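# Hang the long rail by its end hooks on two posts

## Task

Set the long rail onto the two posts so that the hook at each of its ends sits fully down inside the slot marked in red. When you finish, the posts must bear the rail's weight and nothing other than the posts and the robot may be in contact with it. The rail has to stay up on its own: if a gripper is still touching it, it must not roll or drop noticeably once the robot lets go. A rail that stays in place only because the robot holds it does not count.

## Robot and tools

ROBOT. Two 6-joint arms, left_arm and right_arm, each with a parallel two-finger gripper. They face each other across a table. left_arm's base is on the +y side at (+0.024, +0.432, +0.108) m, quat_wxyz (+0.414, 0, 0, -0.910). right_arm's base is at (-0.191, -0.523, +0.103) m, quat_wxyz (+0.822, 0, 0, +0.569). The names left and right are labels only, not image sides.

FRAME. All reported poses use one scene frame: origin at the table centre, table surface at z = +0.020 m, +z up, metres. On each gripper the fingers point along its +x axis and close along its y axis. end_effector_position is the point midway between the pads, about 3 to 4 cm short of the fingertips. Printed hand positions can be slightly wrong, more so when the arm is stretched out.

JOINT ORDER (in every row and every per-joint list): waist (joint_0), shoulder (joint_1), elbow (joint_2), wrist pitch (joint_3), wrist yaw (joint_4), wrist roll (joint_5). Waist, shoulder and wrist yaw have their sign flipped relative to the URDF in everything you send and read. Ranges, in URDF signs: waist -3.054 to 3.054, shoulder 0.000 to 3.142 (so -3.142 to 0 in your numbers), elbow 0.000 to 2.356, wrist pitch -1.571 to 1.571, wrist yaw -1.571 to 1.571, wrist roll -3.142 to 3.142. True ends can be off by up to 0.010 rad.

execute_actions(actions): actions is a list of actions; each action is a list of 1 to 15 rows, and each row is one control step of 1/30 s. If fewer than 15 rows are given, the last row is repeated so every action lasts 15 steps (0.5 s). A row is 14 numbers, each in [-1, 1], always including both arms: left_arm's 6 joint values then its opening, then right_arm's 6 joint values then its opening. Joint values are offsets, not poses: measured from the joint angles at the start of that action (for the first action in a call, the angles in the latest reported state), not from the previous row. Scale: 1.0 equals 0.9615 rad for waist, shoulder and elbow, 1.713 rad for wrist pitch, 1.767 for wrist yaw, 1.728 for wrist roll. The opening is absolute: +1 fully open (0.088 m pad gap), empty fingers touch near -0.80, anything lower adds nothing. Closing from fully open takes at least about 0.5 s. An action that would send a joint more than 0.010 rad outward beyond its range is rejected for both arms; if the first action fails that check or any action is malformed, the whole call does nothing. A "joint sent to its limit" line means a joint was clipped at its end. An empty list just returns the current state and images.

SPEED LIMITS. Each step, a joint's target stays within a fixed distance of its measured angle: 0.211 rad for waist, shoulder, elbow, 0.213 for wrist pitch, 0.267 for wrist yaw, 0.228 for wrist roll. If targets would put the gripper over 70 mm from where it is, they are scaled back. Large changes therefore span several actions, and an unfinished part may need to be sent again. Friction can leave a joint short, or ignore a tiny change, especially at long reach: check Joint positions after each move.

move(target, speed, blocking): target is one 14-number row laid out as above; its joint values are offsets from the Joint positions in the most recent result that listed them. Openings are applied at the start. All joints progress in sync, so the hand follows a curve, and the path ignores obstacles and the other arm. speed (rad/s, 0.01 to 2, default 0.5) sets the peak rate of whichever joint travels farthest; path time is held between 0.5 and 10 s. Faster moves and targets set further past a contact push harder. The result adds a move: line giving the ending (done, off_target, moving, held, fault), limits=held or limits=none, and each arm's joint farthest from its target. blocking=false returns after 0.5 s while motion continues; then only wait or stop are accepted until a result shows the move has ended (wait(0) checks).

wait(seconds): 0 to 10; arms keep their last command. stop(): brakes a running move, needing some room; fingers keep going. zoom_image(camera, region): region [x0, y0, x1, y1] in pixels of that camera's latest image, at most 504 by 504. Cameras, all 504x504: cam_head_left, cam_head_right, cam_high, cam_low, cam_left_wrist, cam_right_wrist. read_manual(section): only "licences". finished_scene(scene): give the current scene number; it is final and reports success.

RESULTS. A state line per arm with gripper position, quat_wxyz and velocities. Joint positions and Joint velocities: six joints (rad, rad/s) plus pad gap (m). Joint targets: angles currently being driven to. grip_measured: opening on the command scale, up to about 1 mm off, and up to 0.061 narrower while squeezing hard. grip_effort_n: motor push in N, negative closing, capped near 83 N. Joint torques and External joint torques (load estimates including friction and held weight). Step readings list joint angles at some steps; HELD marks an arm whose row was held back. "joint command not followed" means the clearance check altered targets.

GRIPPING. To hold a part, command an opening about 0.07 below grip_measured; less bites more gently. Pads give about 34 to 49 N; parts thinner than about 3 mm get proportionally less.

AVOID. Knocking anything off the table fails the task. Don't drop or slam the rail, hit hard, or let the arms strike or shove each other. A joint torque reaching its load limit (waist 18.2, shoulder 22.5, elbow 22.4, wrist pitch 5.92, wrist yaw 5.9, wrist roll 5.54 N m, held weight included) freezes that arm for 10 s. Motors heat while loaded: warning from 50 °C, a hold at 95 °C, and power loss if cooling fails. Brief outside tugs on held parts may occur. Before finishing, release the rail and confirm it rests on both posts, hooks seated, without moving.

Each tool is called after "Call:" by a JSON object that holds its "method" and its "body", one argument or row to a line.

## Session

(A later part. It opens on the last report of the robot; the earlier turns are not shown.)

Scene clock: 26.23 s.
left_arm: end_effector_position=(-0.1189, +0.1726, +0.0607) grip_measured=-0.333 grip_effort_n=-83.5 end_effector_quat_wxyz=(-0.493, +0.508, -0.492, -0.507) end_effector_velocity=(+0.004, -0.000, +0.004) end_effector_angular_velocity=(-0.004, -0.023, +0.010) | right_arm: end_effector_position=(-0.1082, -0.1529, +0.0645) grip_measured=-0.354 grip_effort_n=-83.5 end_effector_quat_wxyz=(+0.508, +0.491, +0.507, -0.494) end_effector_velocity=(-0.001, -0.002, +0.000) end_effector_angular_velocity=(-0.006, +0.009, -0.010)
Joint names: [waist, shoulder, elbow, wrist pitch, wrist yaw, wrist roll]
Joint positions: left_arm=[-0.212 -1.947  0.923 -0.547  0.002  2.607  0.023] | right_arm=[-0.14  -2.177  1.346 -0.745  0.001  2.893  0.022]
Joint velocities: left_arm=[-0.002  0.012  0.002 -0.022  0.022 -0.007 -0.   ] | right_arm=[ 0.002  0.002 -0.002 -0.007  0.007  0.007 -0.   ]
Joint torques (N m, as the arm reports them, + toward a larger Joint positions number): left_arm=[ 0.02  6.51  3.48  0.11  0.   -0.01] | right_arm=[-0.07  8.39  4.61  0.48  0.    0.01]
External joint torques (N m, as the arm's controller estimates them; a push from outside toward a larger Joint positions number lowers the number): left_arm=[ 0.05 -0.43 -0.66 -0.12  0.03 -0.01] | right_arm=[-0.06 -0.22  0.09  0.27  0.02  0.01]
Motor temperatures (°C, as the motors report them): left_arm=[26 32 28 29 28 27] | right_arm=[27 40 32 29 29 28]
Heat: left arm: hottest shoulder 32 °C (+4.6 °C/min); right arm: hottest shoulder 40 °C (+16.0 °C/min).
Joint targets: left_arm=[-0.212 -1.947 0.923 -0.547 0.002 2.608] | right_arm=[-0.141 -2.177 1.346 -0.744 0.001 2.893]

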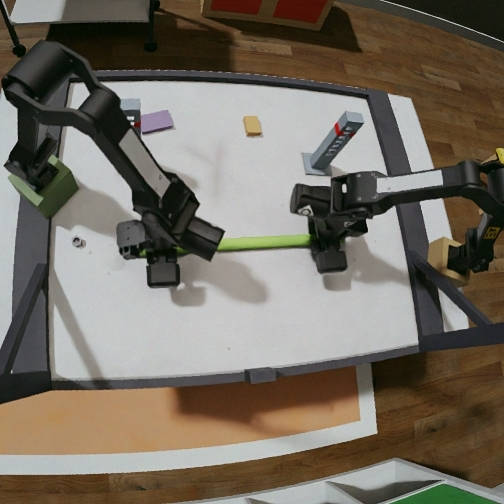

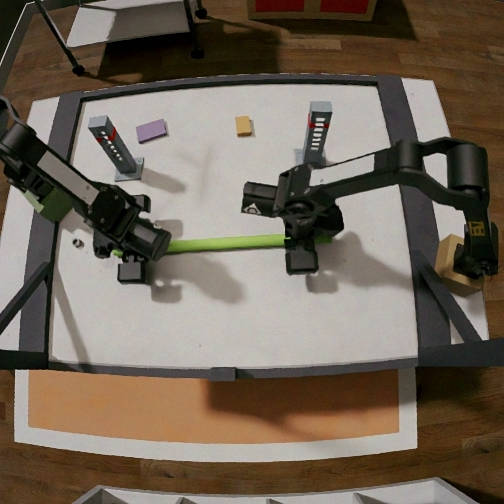

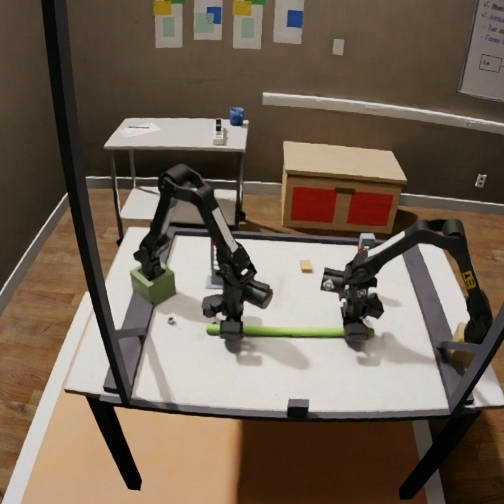

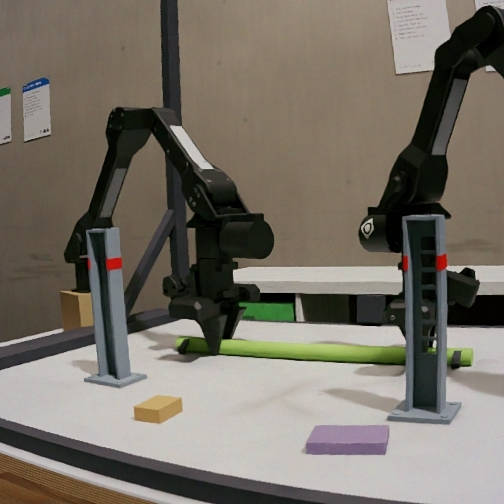

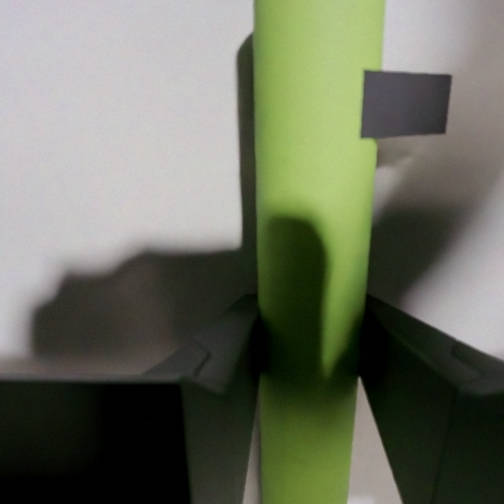

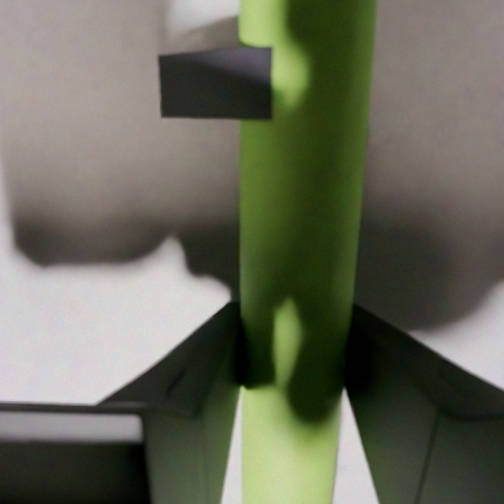

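Call:
{"method": "move", "body": {
  "target": [-0.026,0.190,0.173,-0.286,0.178,0.017,-0.46,-0.009,0.170,0.142,-0.111,-0.198,0.016,-0.46],
  "speed": 0.35
}}

Scene clock: 28.53 s.
left_arm: end_effector_position=(-0.0583, +0.1762, +0.1485) grip_measured=-0.333 grip_effort_n=-83.5 end_effector_quat_wxyz=(-0.579, +0.580, -0.404, -0.406) end_effector_velocity=(+0.001, +0.000, +0.002) end_effector_angular_velocity=(-0.004, -0.008, +0.003) | right_arm: end_effector_position=(-0.0581, -0.1512, +0.1521) grip_measured=-0.354 grip_effort_n=-83.5 end_effector_quat_wxyz=(+0.580, +0.578, +0.404, -0.409) end_effector_velocity=(+0.001, -0.003, +0.001) end_effector_angular_velocity=(-0.016, -0.005, +0.018)
Joint names: [waist, shoulder, elbow, wrist pitch, wrist yaw, wrist roll]
Joint positions: left_arm=[-0.235 -1.778  1.074 -1.035  0.308  2.631  0.023] | right_arm=[-0.144 -2.034  1.467 -0.934 -0.339  2.917  0.022]
Joint velocities: left_arm=[ 0.002  0.002  0.002 -0.007  0.007 -0.007 -0.   ] | right_arm=[ 0.002  0.002 -0.002 -0.007 -0.007 -0.022  0.   ]
Joint torques (N m, as the arm reports them, + toward a larger Joint positions number): left_arm=[-0.21  7.56  5.7  -0.33  0.48  0.19] | right_arm=[-0.39 10.79  7.66  0.5  -0.63  0.09]
External joint torques (N m, as the arm's controller estimates them; a push from outside toward a larger Joint positions number lowers the number): left_arm=[-0.21  1.28  0.94 -0.27  0.3   0.17] | right_arm=[-0.45  2.36  2.46  0.18 -0.38  0.11]
Motor temperatures (°C, as the motors report them): left_arm=[26 32 28 29 28 27] | right_arm=[27 41 33 29 29 28]
Heat: left arm: hottest shoulder 32 °C (+4.2 °C/min); right arm: hottest shoulder 41 °C (+16.8 °C/min).
Joint targets: left_arm=[-0.237 -1.764 1.090 -1.038 0.317 2.637] | right_arm=[-0.149 -2.013 1.483 -0.935 -0.349 2.921]
move: off_target (left_arm, right_arm); limits=none; left_arm: farthest joint: the elbow, 0.016 radians from its target (0.166 radians at the start); right_arm: farthest joint: the shoulder, 0.021 radians from its target (0.163 radians at the start)

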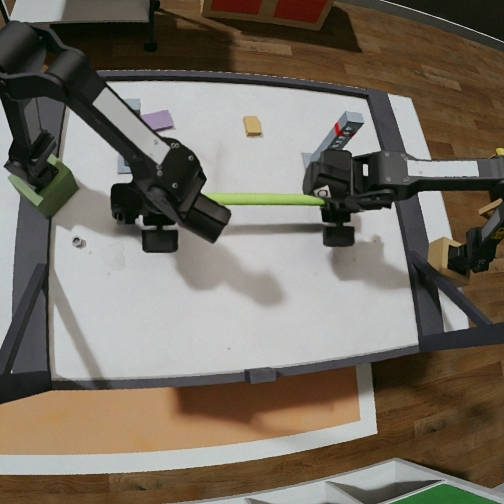

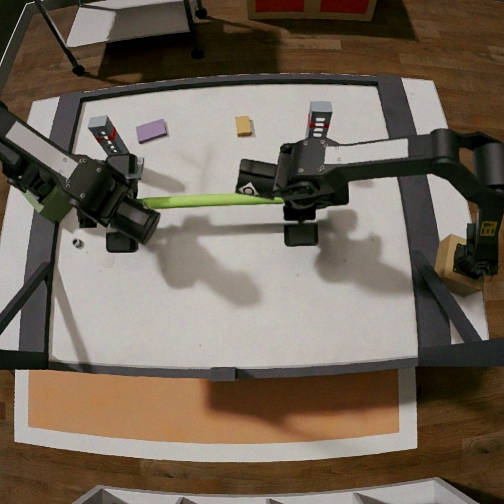

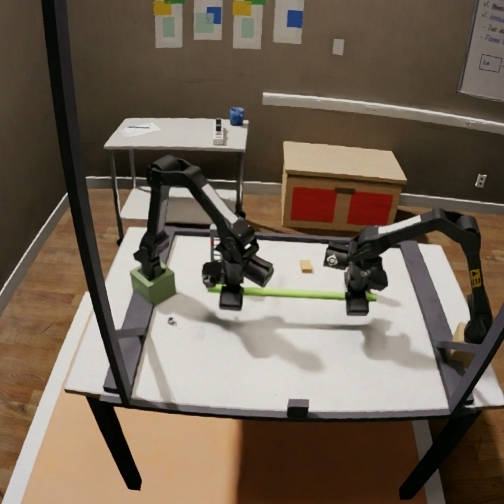

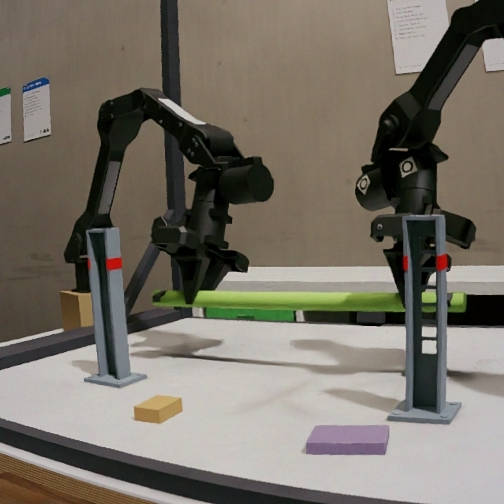

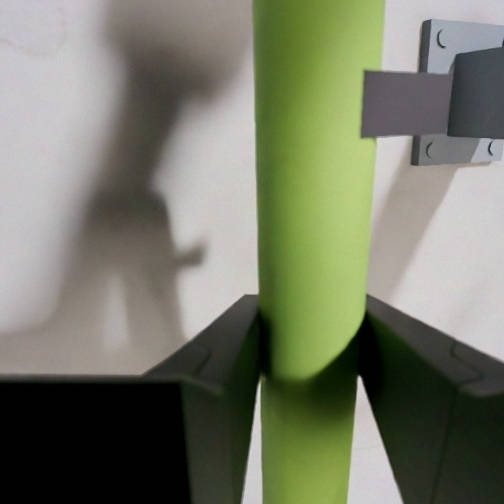

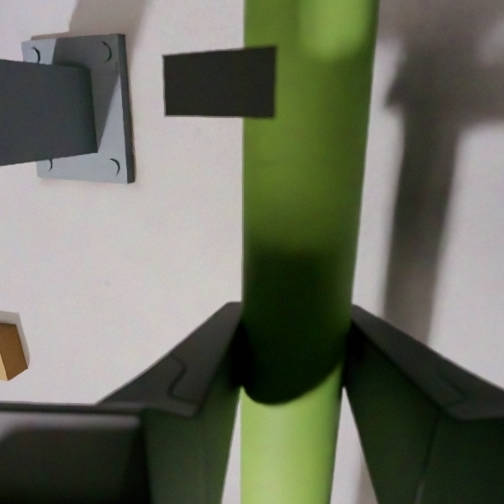

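Call:
{"method": "move", "body": {
  "target": [-0.033,0.028,0.115,-0.178,0.190,-0.039,-0.46,0.026,0.077,0.060,0.025,-0.207,-0.054,-0.46],
  "speed": 0.3
}}

Call:
{"method": "zoom_image", "body": {
  "camera": "cam_low",
  "region": [385,215,490,310]
}}

Call:
{"method": "zoom_image", "body": {
  "camera": "cam_low",
  "region": [75,220,185,305]
}}

Scene clock: 32.67 s.
left_arm: end_effector_position=(-0.0007, +0.1781, +0.2048) grip_measured=-0.333 grip_effort_n=-83.5 end_effector_quat_wxyz=(+0.642, -0.645, +0.290, +0.296) end_effector_velocity=(+0.001, +0.001, +0.001) end_effector_angular_velocity=(+0.008, -0.009, -0.011) | right_arm: end_effector_position=(+0.0004, -0.1517, +0.2092) grip_measured=-0.354 grip_effort_n=-83.5 end_effector_quat_wxyz=(+0.642, +0.644, +0.290, -0.297) end_effector_velocity=(-0.000, -0.002, -0.003) end_effector_angular_velocity=(-0.015, +0.010, +0.005)
Joint names: [waist, shoulder, elbow, wrist pitch, wrist yaw, wrist roll]
Joint positions: left_arm=[-0.266 -1.765  1.165 -1.339  0.628  2.561  0.023] | right_arm=[-0.116 -1.981  1.504 -0.899 -0.692  2.838  0.022]
Joint velocities: left_arm=[ 0.002  0.002 -0.002 -0.007  0.007  0.007 -0.   ] | right_arm=[ 0.002 -0.002 -0.002 -0.007  0.007 -0.007 -0.   ]
Joint torques (N m, as the arm reports them, + toward a larger Joint positions number): left_arm=[-0.07  7.28  6.03 -0.52  0.89  0.09] | right_arm=[-0.25 10.84  8.24  1.15 -0.97 -0.44]
External joint torques (N m, as the arm's controller estimates them; a push from outside toward a larger Joint positions number lowers the number): left_arm=[-0.03  1.17  1.37 -0.14  0.53  0.06] | right_arm=[-0.27  2.51  2.76  0.65 -0.53 -0.4 ]
Motor temperatures (°C, as the motors report them): left_arm=[26 33 29 29 28 27] | right_arm=[27 43 33 29 29 28]
Heat: left arm: hottest shoulder 33 °C (+5.5 °C/min); right arm: hottest shoulder 43 °C (+18.4 °C/min).
Joint targets: left_arm=[-0.267 -1.752 1.184 -1.340 0.644 2.563] | right_arm=[-0.119 -1.960 1.524 -0.891 -0.705 2.824]
move: off_target (left_arm, right_arm); limits=none; left_arm: farthest joint: the elbow, 0.019 radians from its target (0.111 radians at the start); right_arm: farthest joint: the shoulder, 0.021 radians from its target (0.074 radians at the start)

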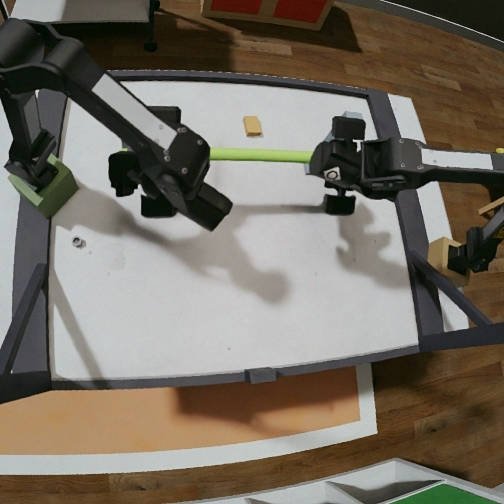

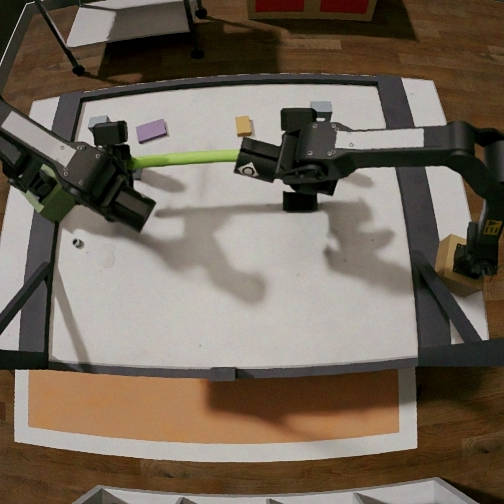

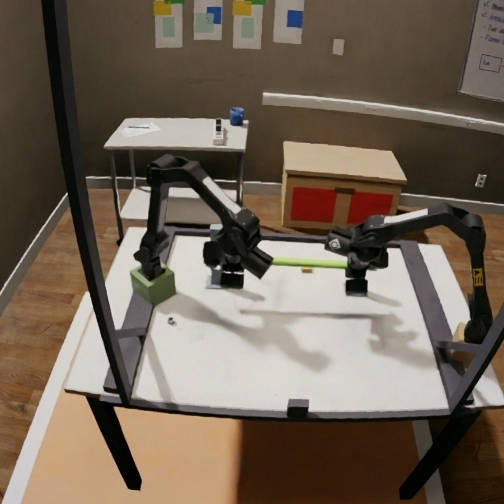

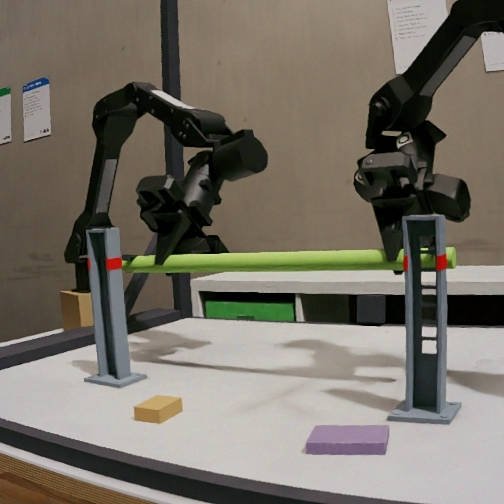

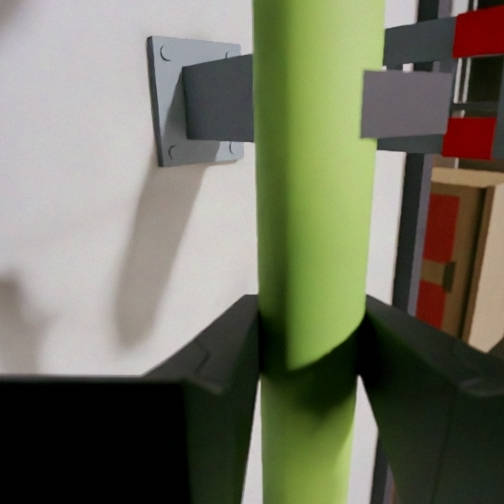

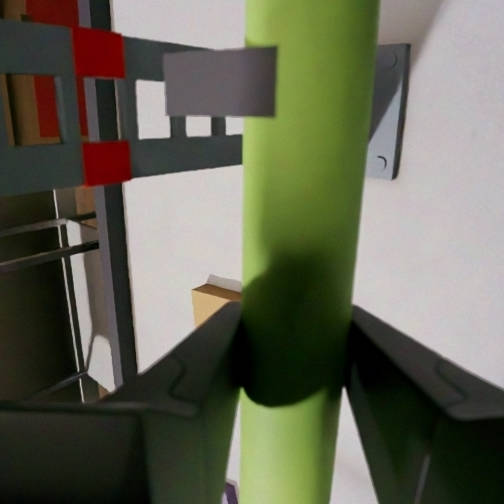

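Region (385, 215, 490, 310) of cam_low's 504x504 image, scaled by 4.800, with more detail than that image has; it fills the top 456 rows of this view, and the rest is white.

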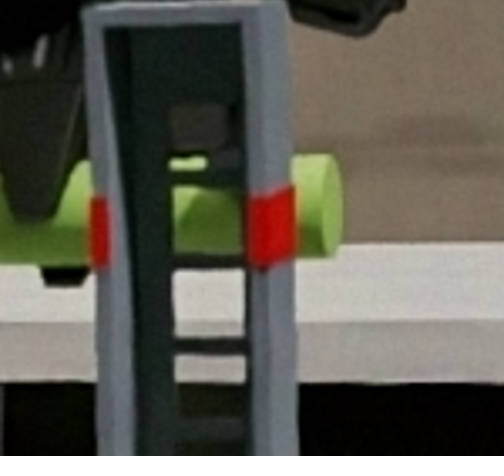

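Region (75, 220, 185, 305) of cam_low's 504x504 image, scaled by 4.582, with more detail than that image has; it fills the top 389 rows of this view, and the rest is white.

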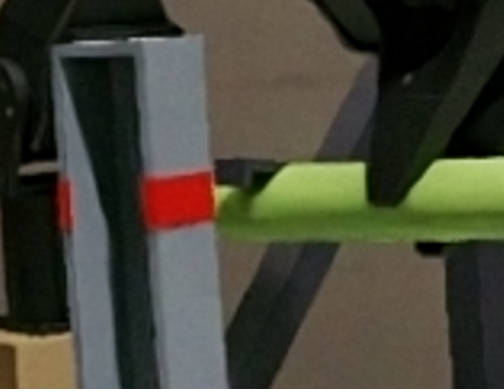

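Call:
{"method": "move", "body": {
  "target": [-0.032,0.048,-0.068,0.043,0.004,0.033,-0.46,0.027,-0.023,0.034,0.024,0.013,-0.031,-0.46],
  "speed": 0.12
}}

Call:
{"method": "zoom_image", "body": {
  "camera": "cam_low",
  "region": [385,215,490,310]
}}

Call:
{"method": "zoom_image", "body": {
  "camera": "cam_low",
  "region": [75,220,185,305]
}}

Scene clock: 37.30 s.
left_arm: end_effector_position=(+0.0088, +0.1822, +0.1964) grip_measured=-0.333 grip_effort_n=-83.5 end_effector_quat_wxyz=(+0.639, -0.643, +0.298, +0.301) end_effector_velocity=(+0.002, +0.005, +0.001) end_effector_angular_velocity=(+0.018, -0.003, +0.010) | right_arm: end_effector_position=(+0.0103, -0.1476, +0.2039) grip_measured=-0.354 grip_effort_n=-83.5 end_effector_quat_wxyz=(+0.640, +0.642, +0.298, -0.300) end_effector_velocity=(+0.001, -0.003, +0.001) end_effector_angular_velocity=(-0.023, -0.005, +0.013)
Joint names: [waist, shoulder, elbow, wrist pitch, wrist yaw, wrist roll]
Joint positions: left_arm=[-0.297 -1.731  1.1   -1.27   0.626  2.607  0.023] | right_arm=[-0.089 -2.     1.516 -0.866 -0.668  2.797  0.022]
Joint velocities: left_arm=[-0.002  0.002 -0.002 -0.022 -0.007 -0.007 -0.   ] | right_arm=[ 0.002  0.002 -0.002 -0.007 -0.007 -0.022 -0.   ]
Joint torques (N m, as the arm reports them, + toward a larger Joint positions number): left_arm=[-0.04  6.97  3.92 -0.17  0.7   0.37] | right_arm=[-0.19  8.09  8.48  1.27 -0.55 -0.43]
External joint torques (N m, as the arm's controller estimates them; a push from outside toward a larger Joint positions number lowers the number): left_arm=[-0.02  1.12 -0.72  0.16  0.34  0.33] | right_arm=[-0.2  -0.46  2.92  0.73 -0.12 -0.4 ]
Motor temperatures (°C, as the motors report them): left_arm=[26 33 29 29 28 27] | right_arm=[27 45 35 29 29 28]
Heat: left arm: hottest shoulder 33 °C (+4.8 °C/min); right arm: hottest shoulder 45 °C (+19.3 °C/min).
Joint targets: left_arm=[-0.297 -1.718 1.100 -1.266 0.635 2.618] | right_arm=[-0.090 -2.003 1.537 -0.857 -0.669 2.784]
move: off_target (left_arm, right_arm); limits=none; left_arm: farthest joint: the shoulder, 0.012 radians from its target (0.046 radians at the start); right_arm: farthest joint: the elbow, 0.021 radians from its target (0.032 radians at the start)

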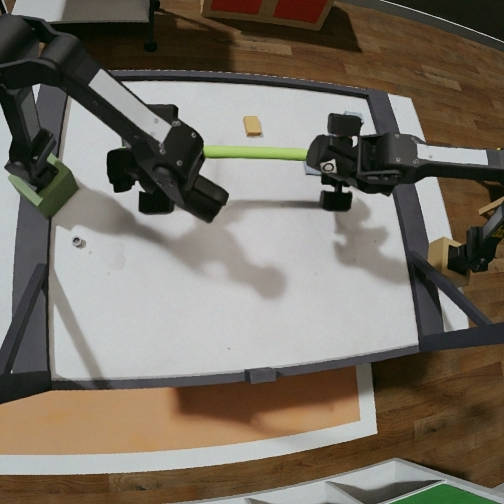

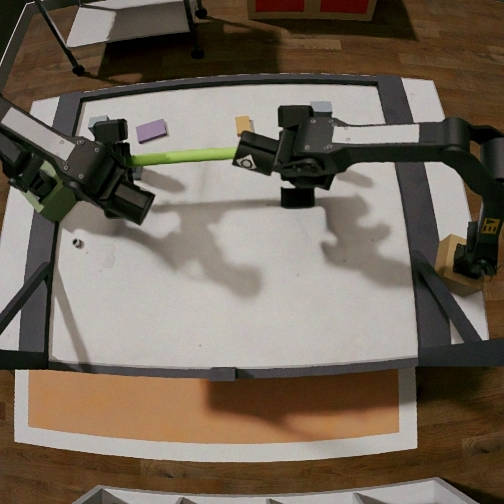

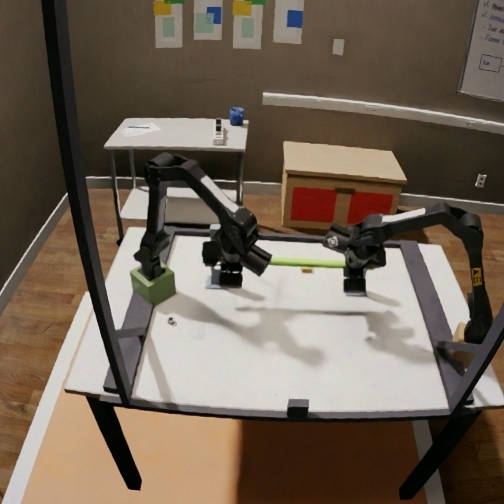

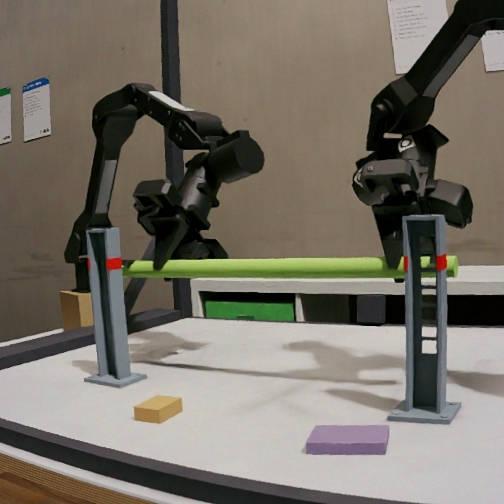

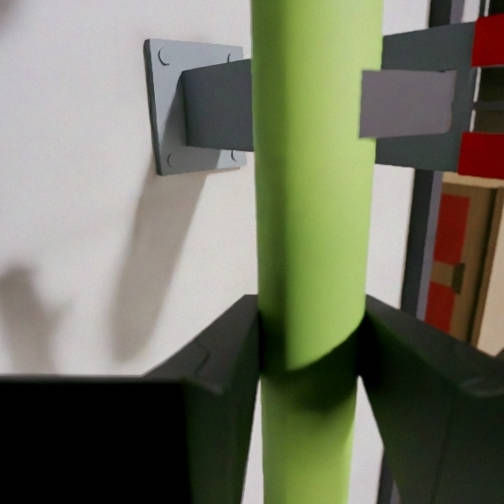

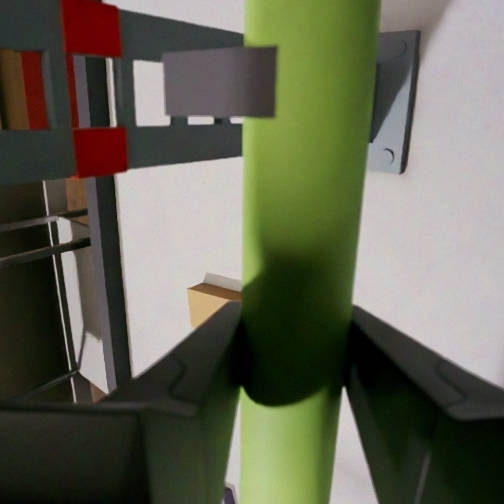

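Region (385, 215, 490, 310) of cam_low's 504x504 image, scaled by 4.800, with more detail than that image has; it fills the top 456 rows of this view, and the rest is white.

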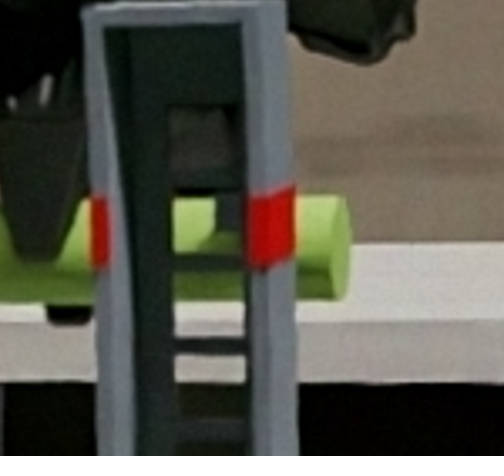

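Region (75, 220, 185, 305) of cam_low's 504x504 image, scaled by 4.582, with more detail than that image has; it fills the top 389 rows of this view, and the rest is white.

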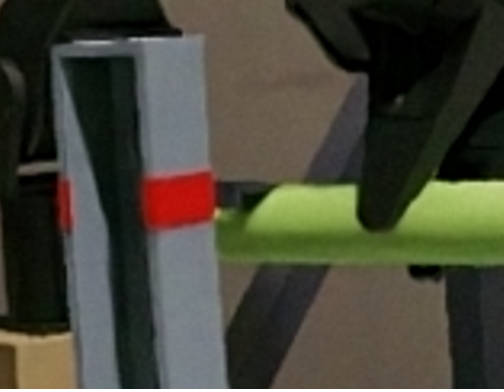

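Call:
{"method": "move", "body": {
  "target": [-0.046,0.043,-0.035,0.023,0.017,0.039,-0.46,0.033,-0.017,0.038,0.018,0.004,-0.032,-0.46],
  "speed": 0.12
}}

Call:
{"method": "zoom_image", "body": {
  "camera": "cam_low",
  "region": [385,215,490,310]
}}

Call:
{"method": "zoom_image", "body": {
  "camera": "cam_low",
  "region": [75,220,185,305]
}}

Scene clock: 40.33 s.
left_arm: end_effector_position=(+0.0228, +0.1828, +0.1962) grip_measured=-0.333 grip_effort_n=-83.5 end_effector_quat_wxyz=(+0.640, -0.642, +0.297, +0.299) end_effector_velocity=(+0.001, -0.001, +0.000) end_effector_angular_velocity=(-0.014, -0.004, +0.006) | right_arm: end_effector_position=(+0.0245, -0.1469, +0.2033) grip_measured=-0.354 grip_effort_n=-83.5 end_effector_quat_wxyz=(+0.640, +0.642, +0.298, -0.300) end_effector_velocity=(-0.002, +0.000, -0.003) end_effector_angular_velocity=(-0.005, +0.023, +0.008)
Joint names: [waist, shoulder, elbow, wrist pitch, wrist yaw, wrist roll]
Joint positions: left_arm=[-0.342 -1.703  1.068 -1.236  0.642  2.662  0.023] | right_arm=[-0.055 -2.013  1.531 -0.844 -0.661  2.756  0.022]
Joint velocities: left_arm=[-0.002  0.002 -0.002  0.007  0.007 -0.007  0.   ] | right_arm=[ 0.002 -0.002  0.002 -0.007  0.022 -0.007  0.   ]
Joint torques (N m, as the arm reports them, + toward a larger Joint positions number): left_arm=[ 0.05  6.78  4.05 -0.08  0.82  0.38] | right_arm=[-0.17  8.14  8.47  1.27 -0.49 -0.46]
External joint torques (N m, as the arm's controller estimates them; a push from outside toward a larger Joint positions number lowers the number): left_arm=[ 0.07  1.09 -0.71  0.16  0.44  0.35] | right_arm=[-0.16 -0.48  2.91  0.69 -0.07 -0.42]
Motor temperatures (°C, as the motors report them): left_arm=[26 34 29 28 28 27] | right_arm=[27 45 35 29 29 28]
Heat: left arm: hottest shoulder 34 °C (+6.0 °C/min); right arm: hottest shoulder 45 °C (+17.9 °C/min).
Joint targets: left_arm=[-0.341 -1.690 1.067 -1.231 0.656 2.674] | right_arm=[-0.057 -2.016 1.552 -0.836 -0.661 2.742]
move: off_target (left_arm, right_arm); limits=none; left_arm: farthest joint: the wrist yaw, 0.014 radians from its target (0.030 radians at the start); right_arm: farthest joint: the elbow, 0.021 radians from its target (0.037 radians at the start)

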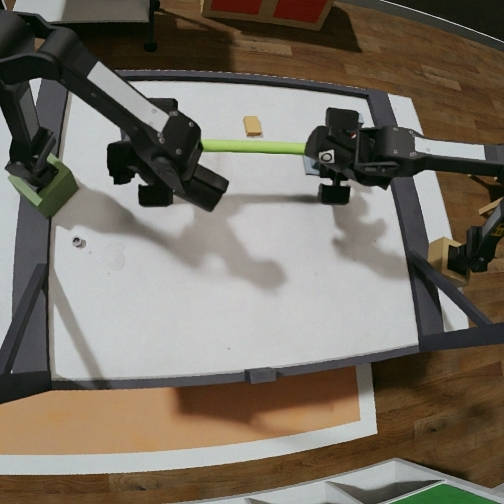

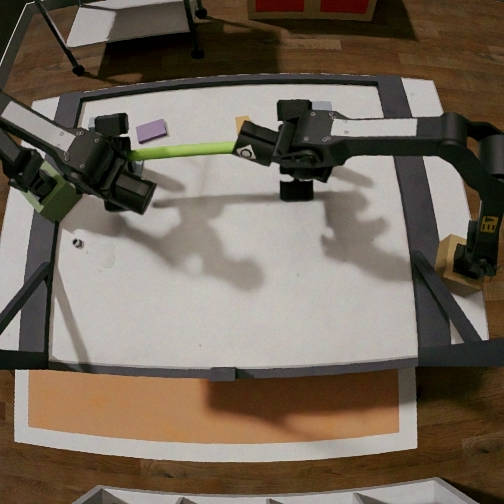

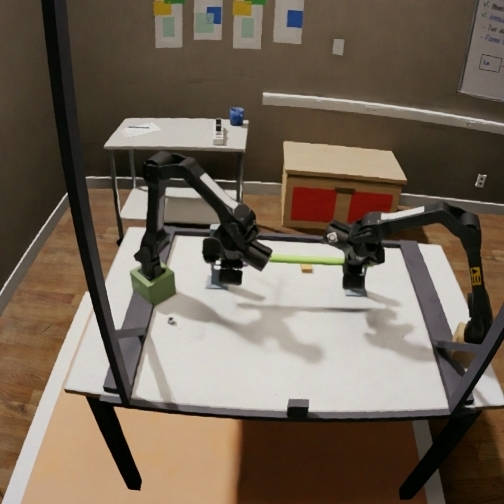

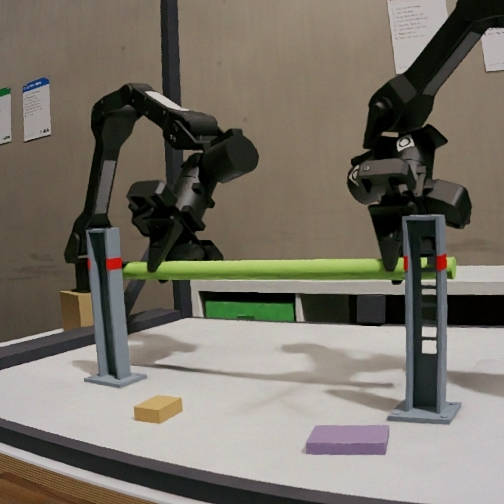

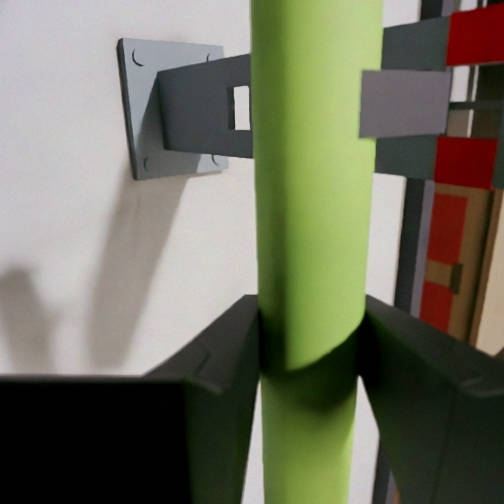

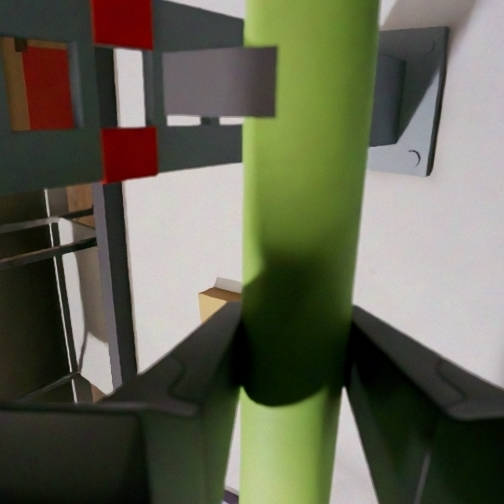

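Region (385, 215, 490, 310) of cam_low's 504x504 image, scaled by 4.800, with more detail than that image has; it fills the top 456 rows of this view, and the rest is white.

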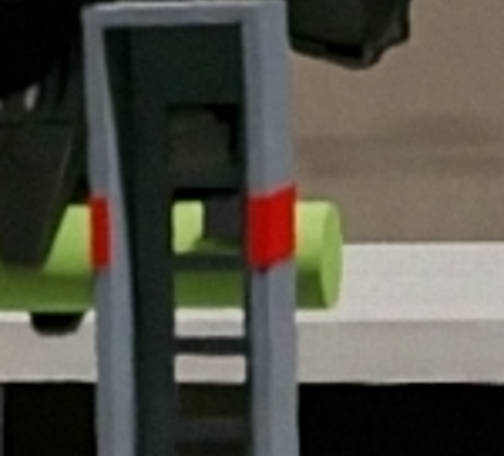

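Region (75, 220, 185, 305) of cam_low's 504x504 image, scaled by 4.582, with more detail than that image has; it fills the top 389 rows of this view, and the rest is white.

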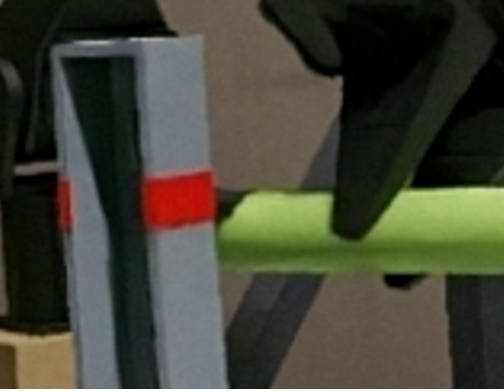

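Call:
{"method": "move", "body": {
  "target": [-0.046,0.044,-0.026,0.020,0.015,0.039,-0.46,0.029,-0.011,0.049,0.008,0.005,-0.030,-0.46],
  "speed": 0.1
}}

Call:
{"method": "zoom_image", "body": {
  "camera": "cam_low",
  "region": [385,215,490,310]
}}

Call:
{"method": "zoom_image", "body": {
  "camera": "cam_low",
  "region": [75,220,185,305]
}}

Scene clock: 42.87 s.
left_arm: end_effector_position=(+0.0358, +0.1831, +0.1979) grip_measured=-0.333 grip_effort_n=-83.5 end_effector_quat_wxyz=(+0.639, -0.643, +0.298, +0.299) end_effector_velocity=(+0.002, +0.001, +0.001) end_effector_angular_velocity=(+0.009, -0.009, -0.005) | right_arm: end_effector_position=(+0.0371, -0.1467, +0.2069) grip_measured=-0.354 grip_effort_n=-83.5 end_effector_quat_wxyz=(+0.641, +0.641, +0.298, -0.300) end_effector_velocity=(-0.002, -0.005, -0.003) end_effector_angular_velocity=(-0.028, +0.016, +0.005)
Joint names: [waist, shoulder, elbow, wrist pitch, wrist yaw, wrist roll]
Joint positions: left_arm=[-0.387 -1.672  1.043 -1.206  0.656  2.717  0.023] | right_arm=[-0.025 -2.021  1.556 -0.839 -0.653  2.718  0.022]
Joint velocities: left_arm=[-0.002  0.002 -0.002 -0.007  0.007  0.007 -0.   ] | right_arm=[ 0.002  0.002 -0.007 -0.022  0.007 -0.007  0.   ]
Joint torques (N m, as the arm reports them, + toward a larger Joint positions number): left_arm=[ 0.13  6.62  4.18 -0.03  0.81  0.41] | right_arm=[-0.22  8.31  8.66  1.35 -0.42 -0.45]
External joint torques (N m, as the arm's controller estimates them; a push from outside toward a larger Joint positions number lowers the number): left_arm=[ 0.16  1.07 -0.6   0.19  0.42  0.37] | right_arm=[-0.22 -0.42  3.07  0.75 -0.01 -0.41]
Motor temperatures (°C, as the motors report them): left_arm=[26 34 29 28 28 27] | right_arm=[27 45 36 29 29 28]
Heat: left arm: hottest shoulder 34 °C (+5.6 °C/min); right arm: hottest shoulder 45 °C (+16.8 °C/min).
Joint targets: left_arm=[-0.386 -1.660 1.043 -1.201 0.669 2.730] | right_arm=[-0.027 -2.023 1.578 -0.830 -0.652 2.704]
move: off_target (left_arm, right_arm); limits=none; left_arm: farthest joint: the wrist yaw, 0.012 radians from its target (0.026 radians at the start); right_arm: farthest joint: the elbow, 0.022 radians from its target (0.047 radians at the start)

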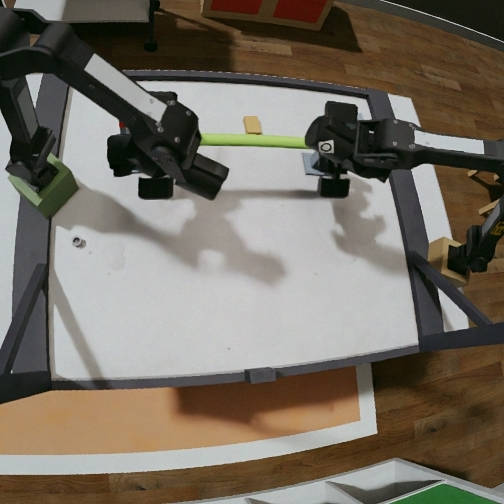

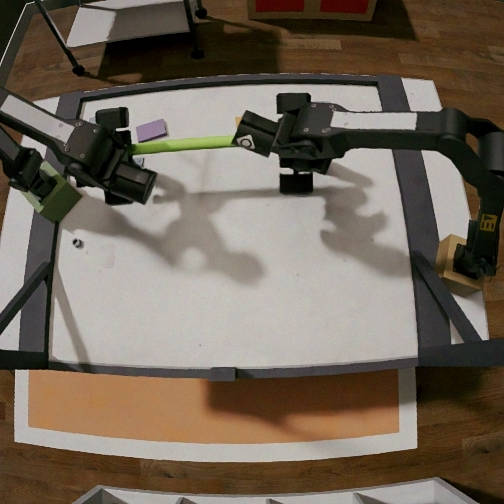

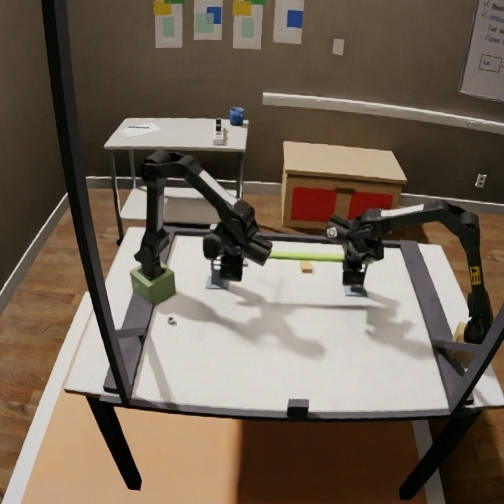

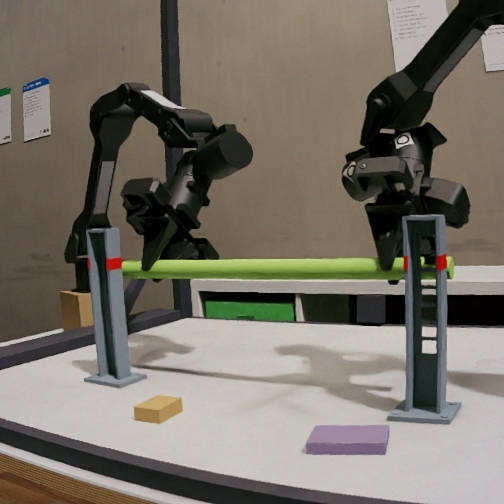

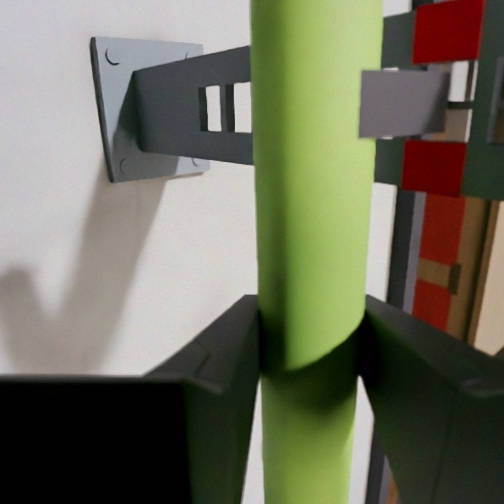

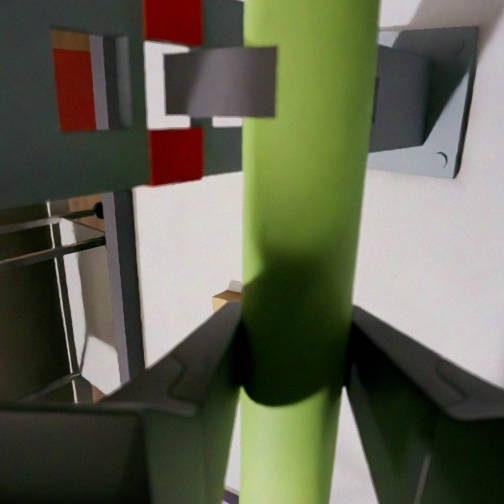

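Region (385, 215, 490, 310) of cam_low's 504x504 image, scaled by 4.800, with more detail than that image has; it fills the top 456 rows of this view, and the rest is white.

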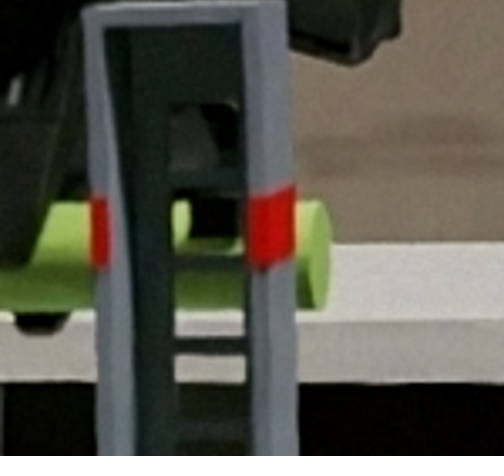

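Region (75, 220, 185, 305) of cam_low's 504x504 image, scaled by 4.582, with more detail than that image has; it fills the top 389 rows of this view, and the rest is white.

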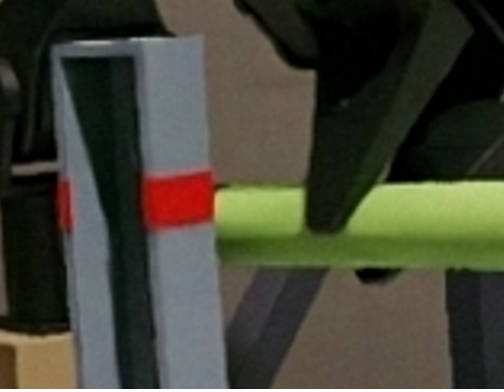

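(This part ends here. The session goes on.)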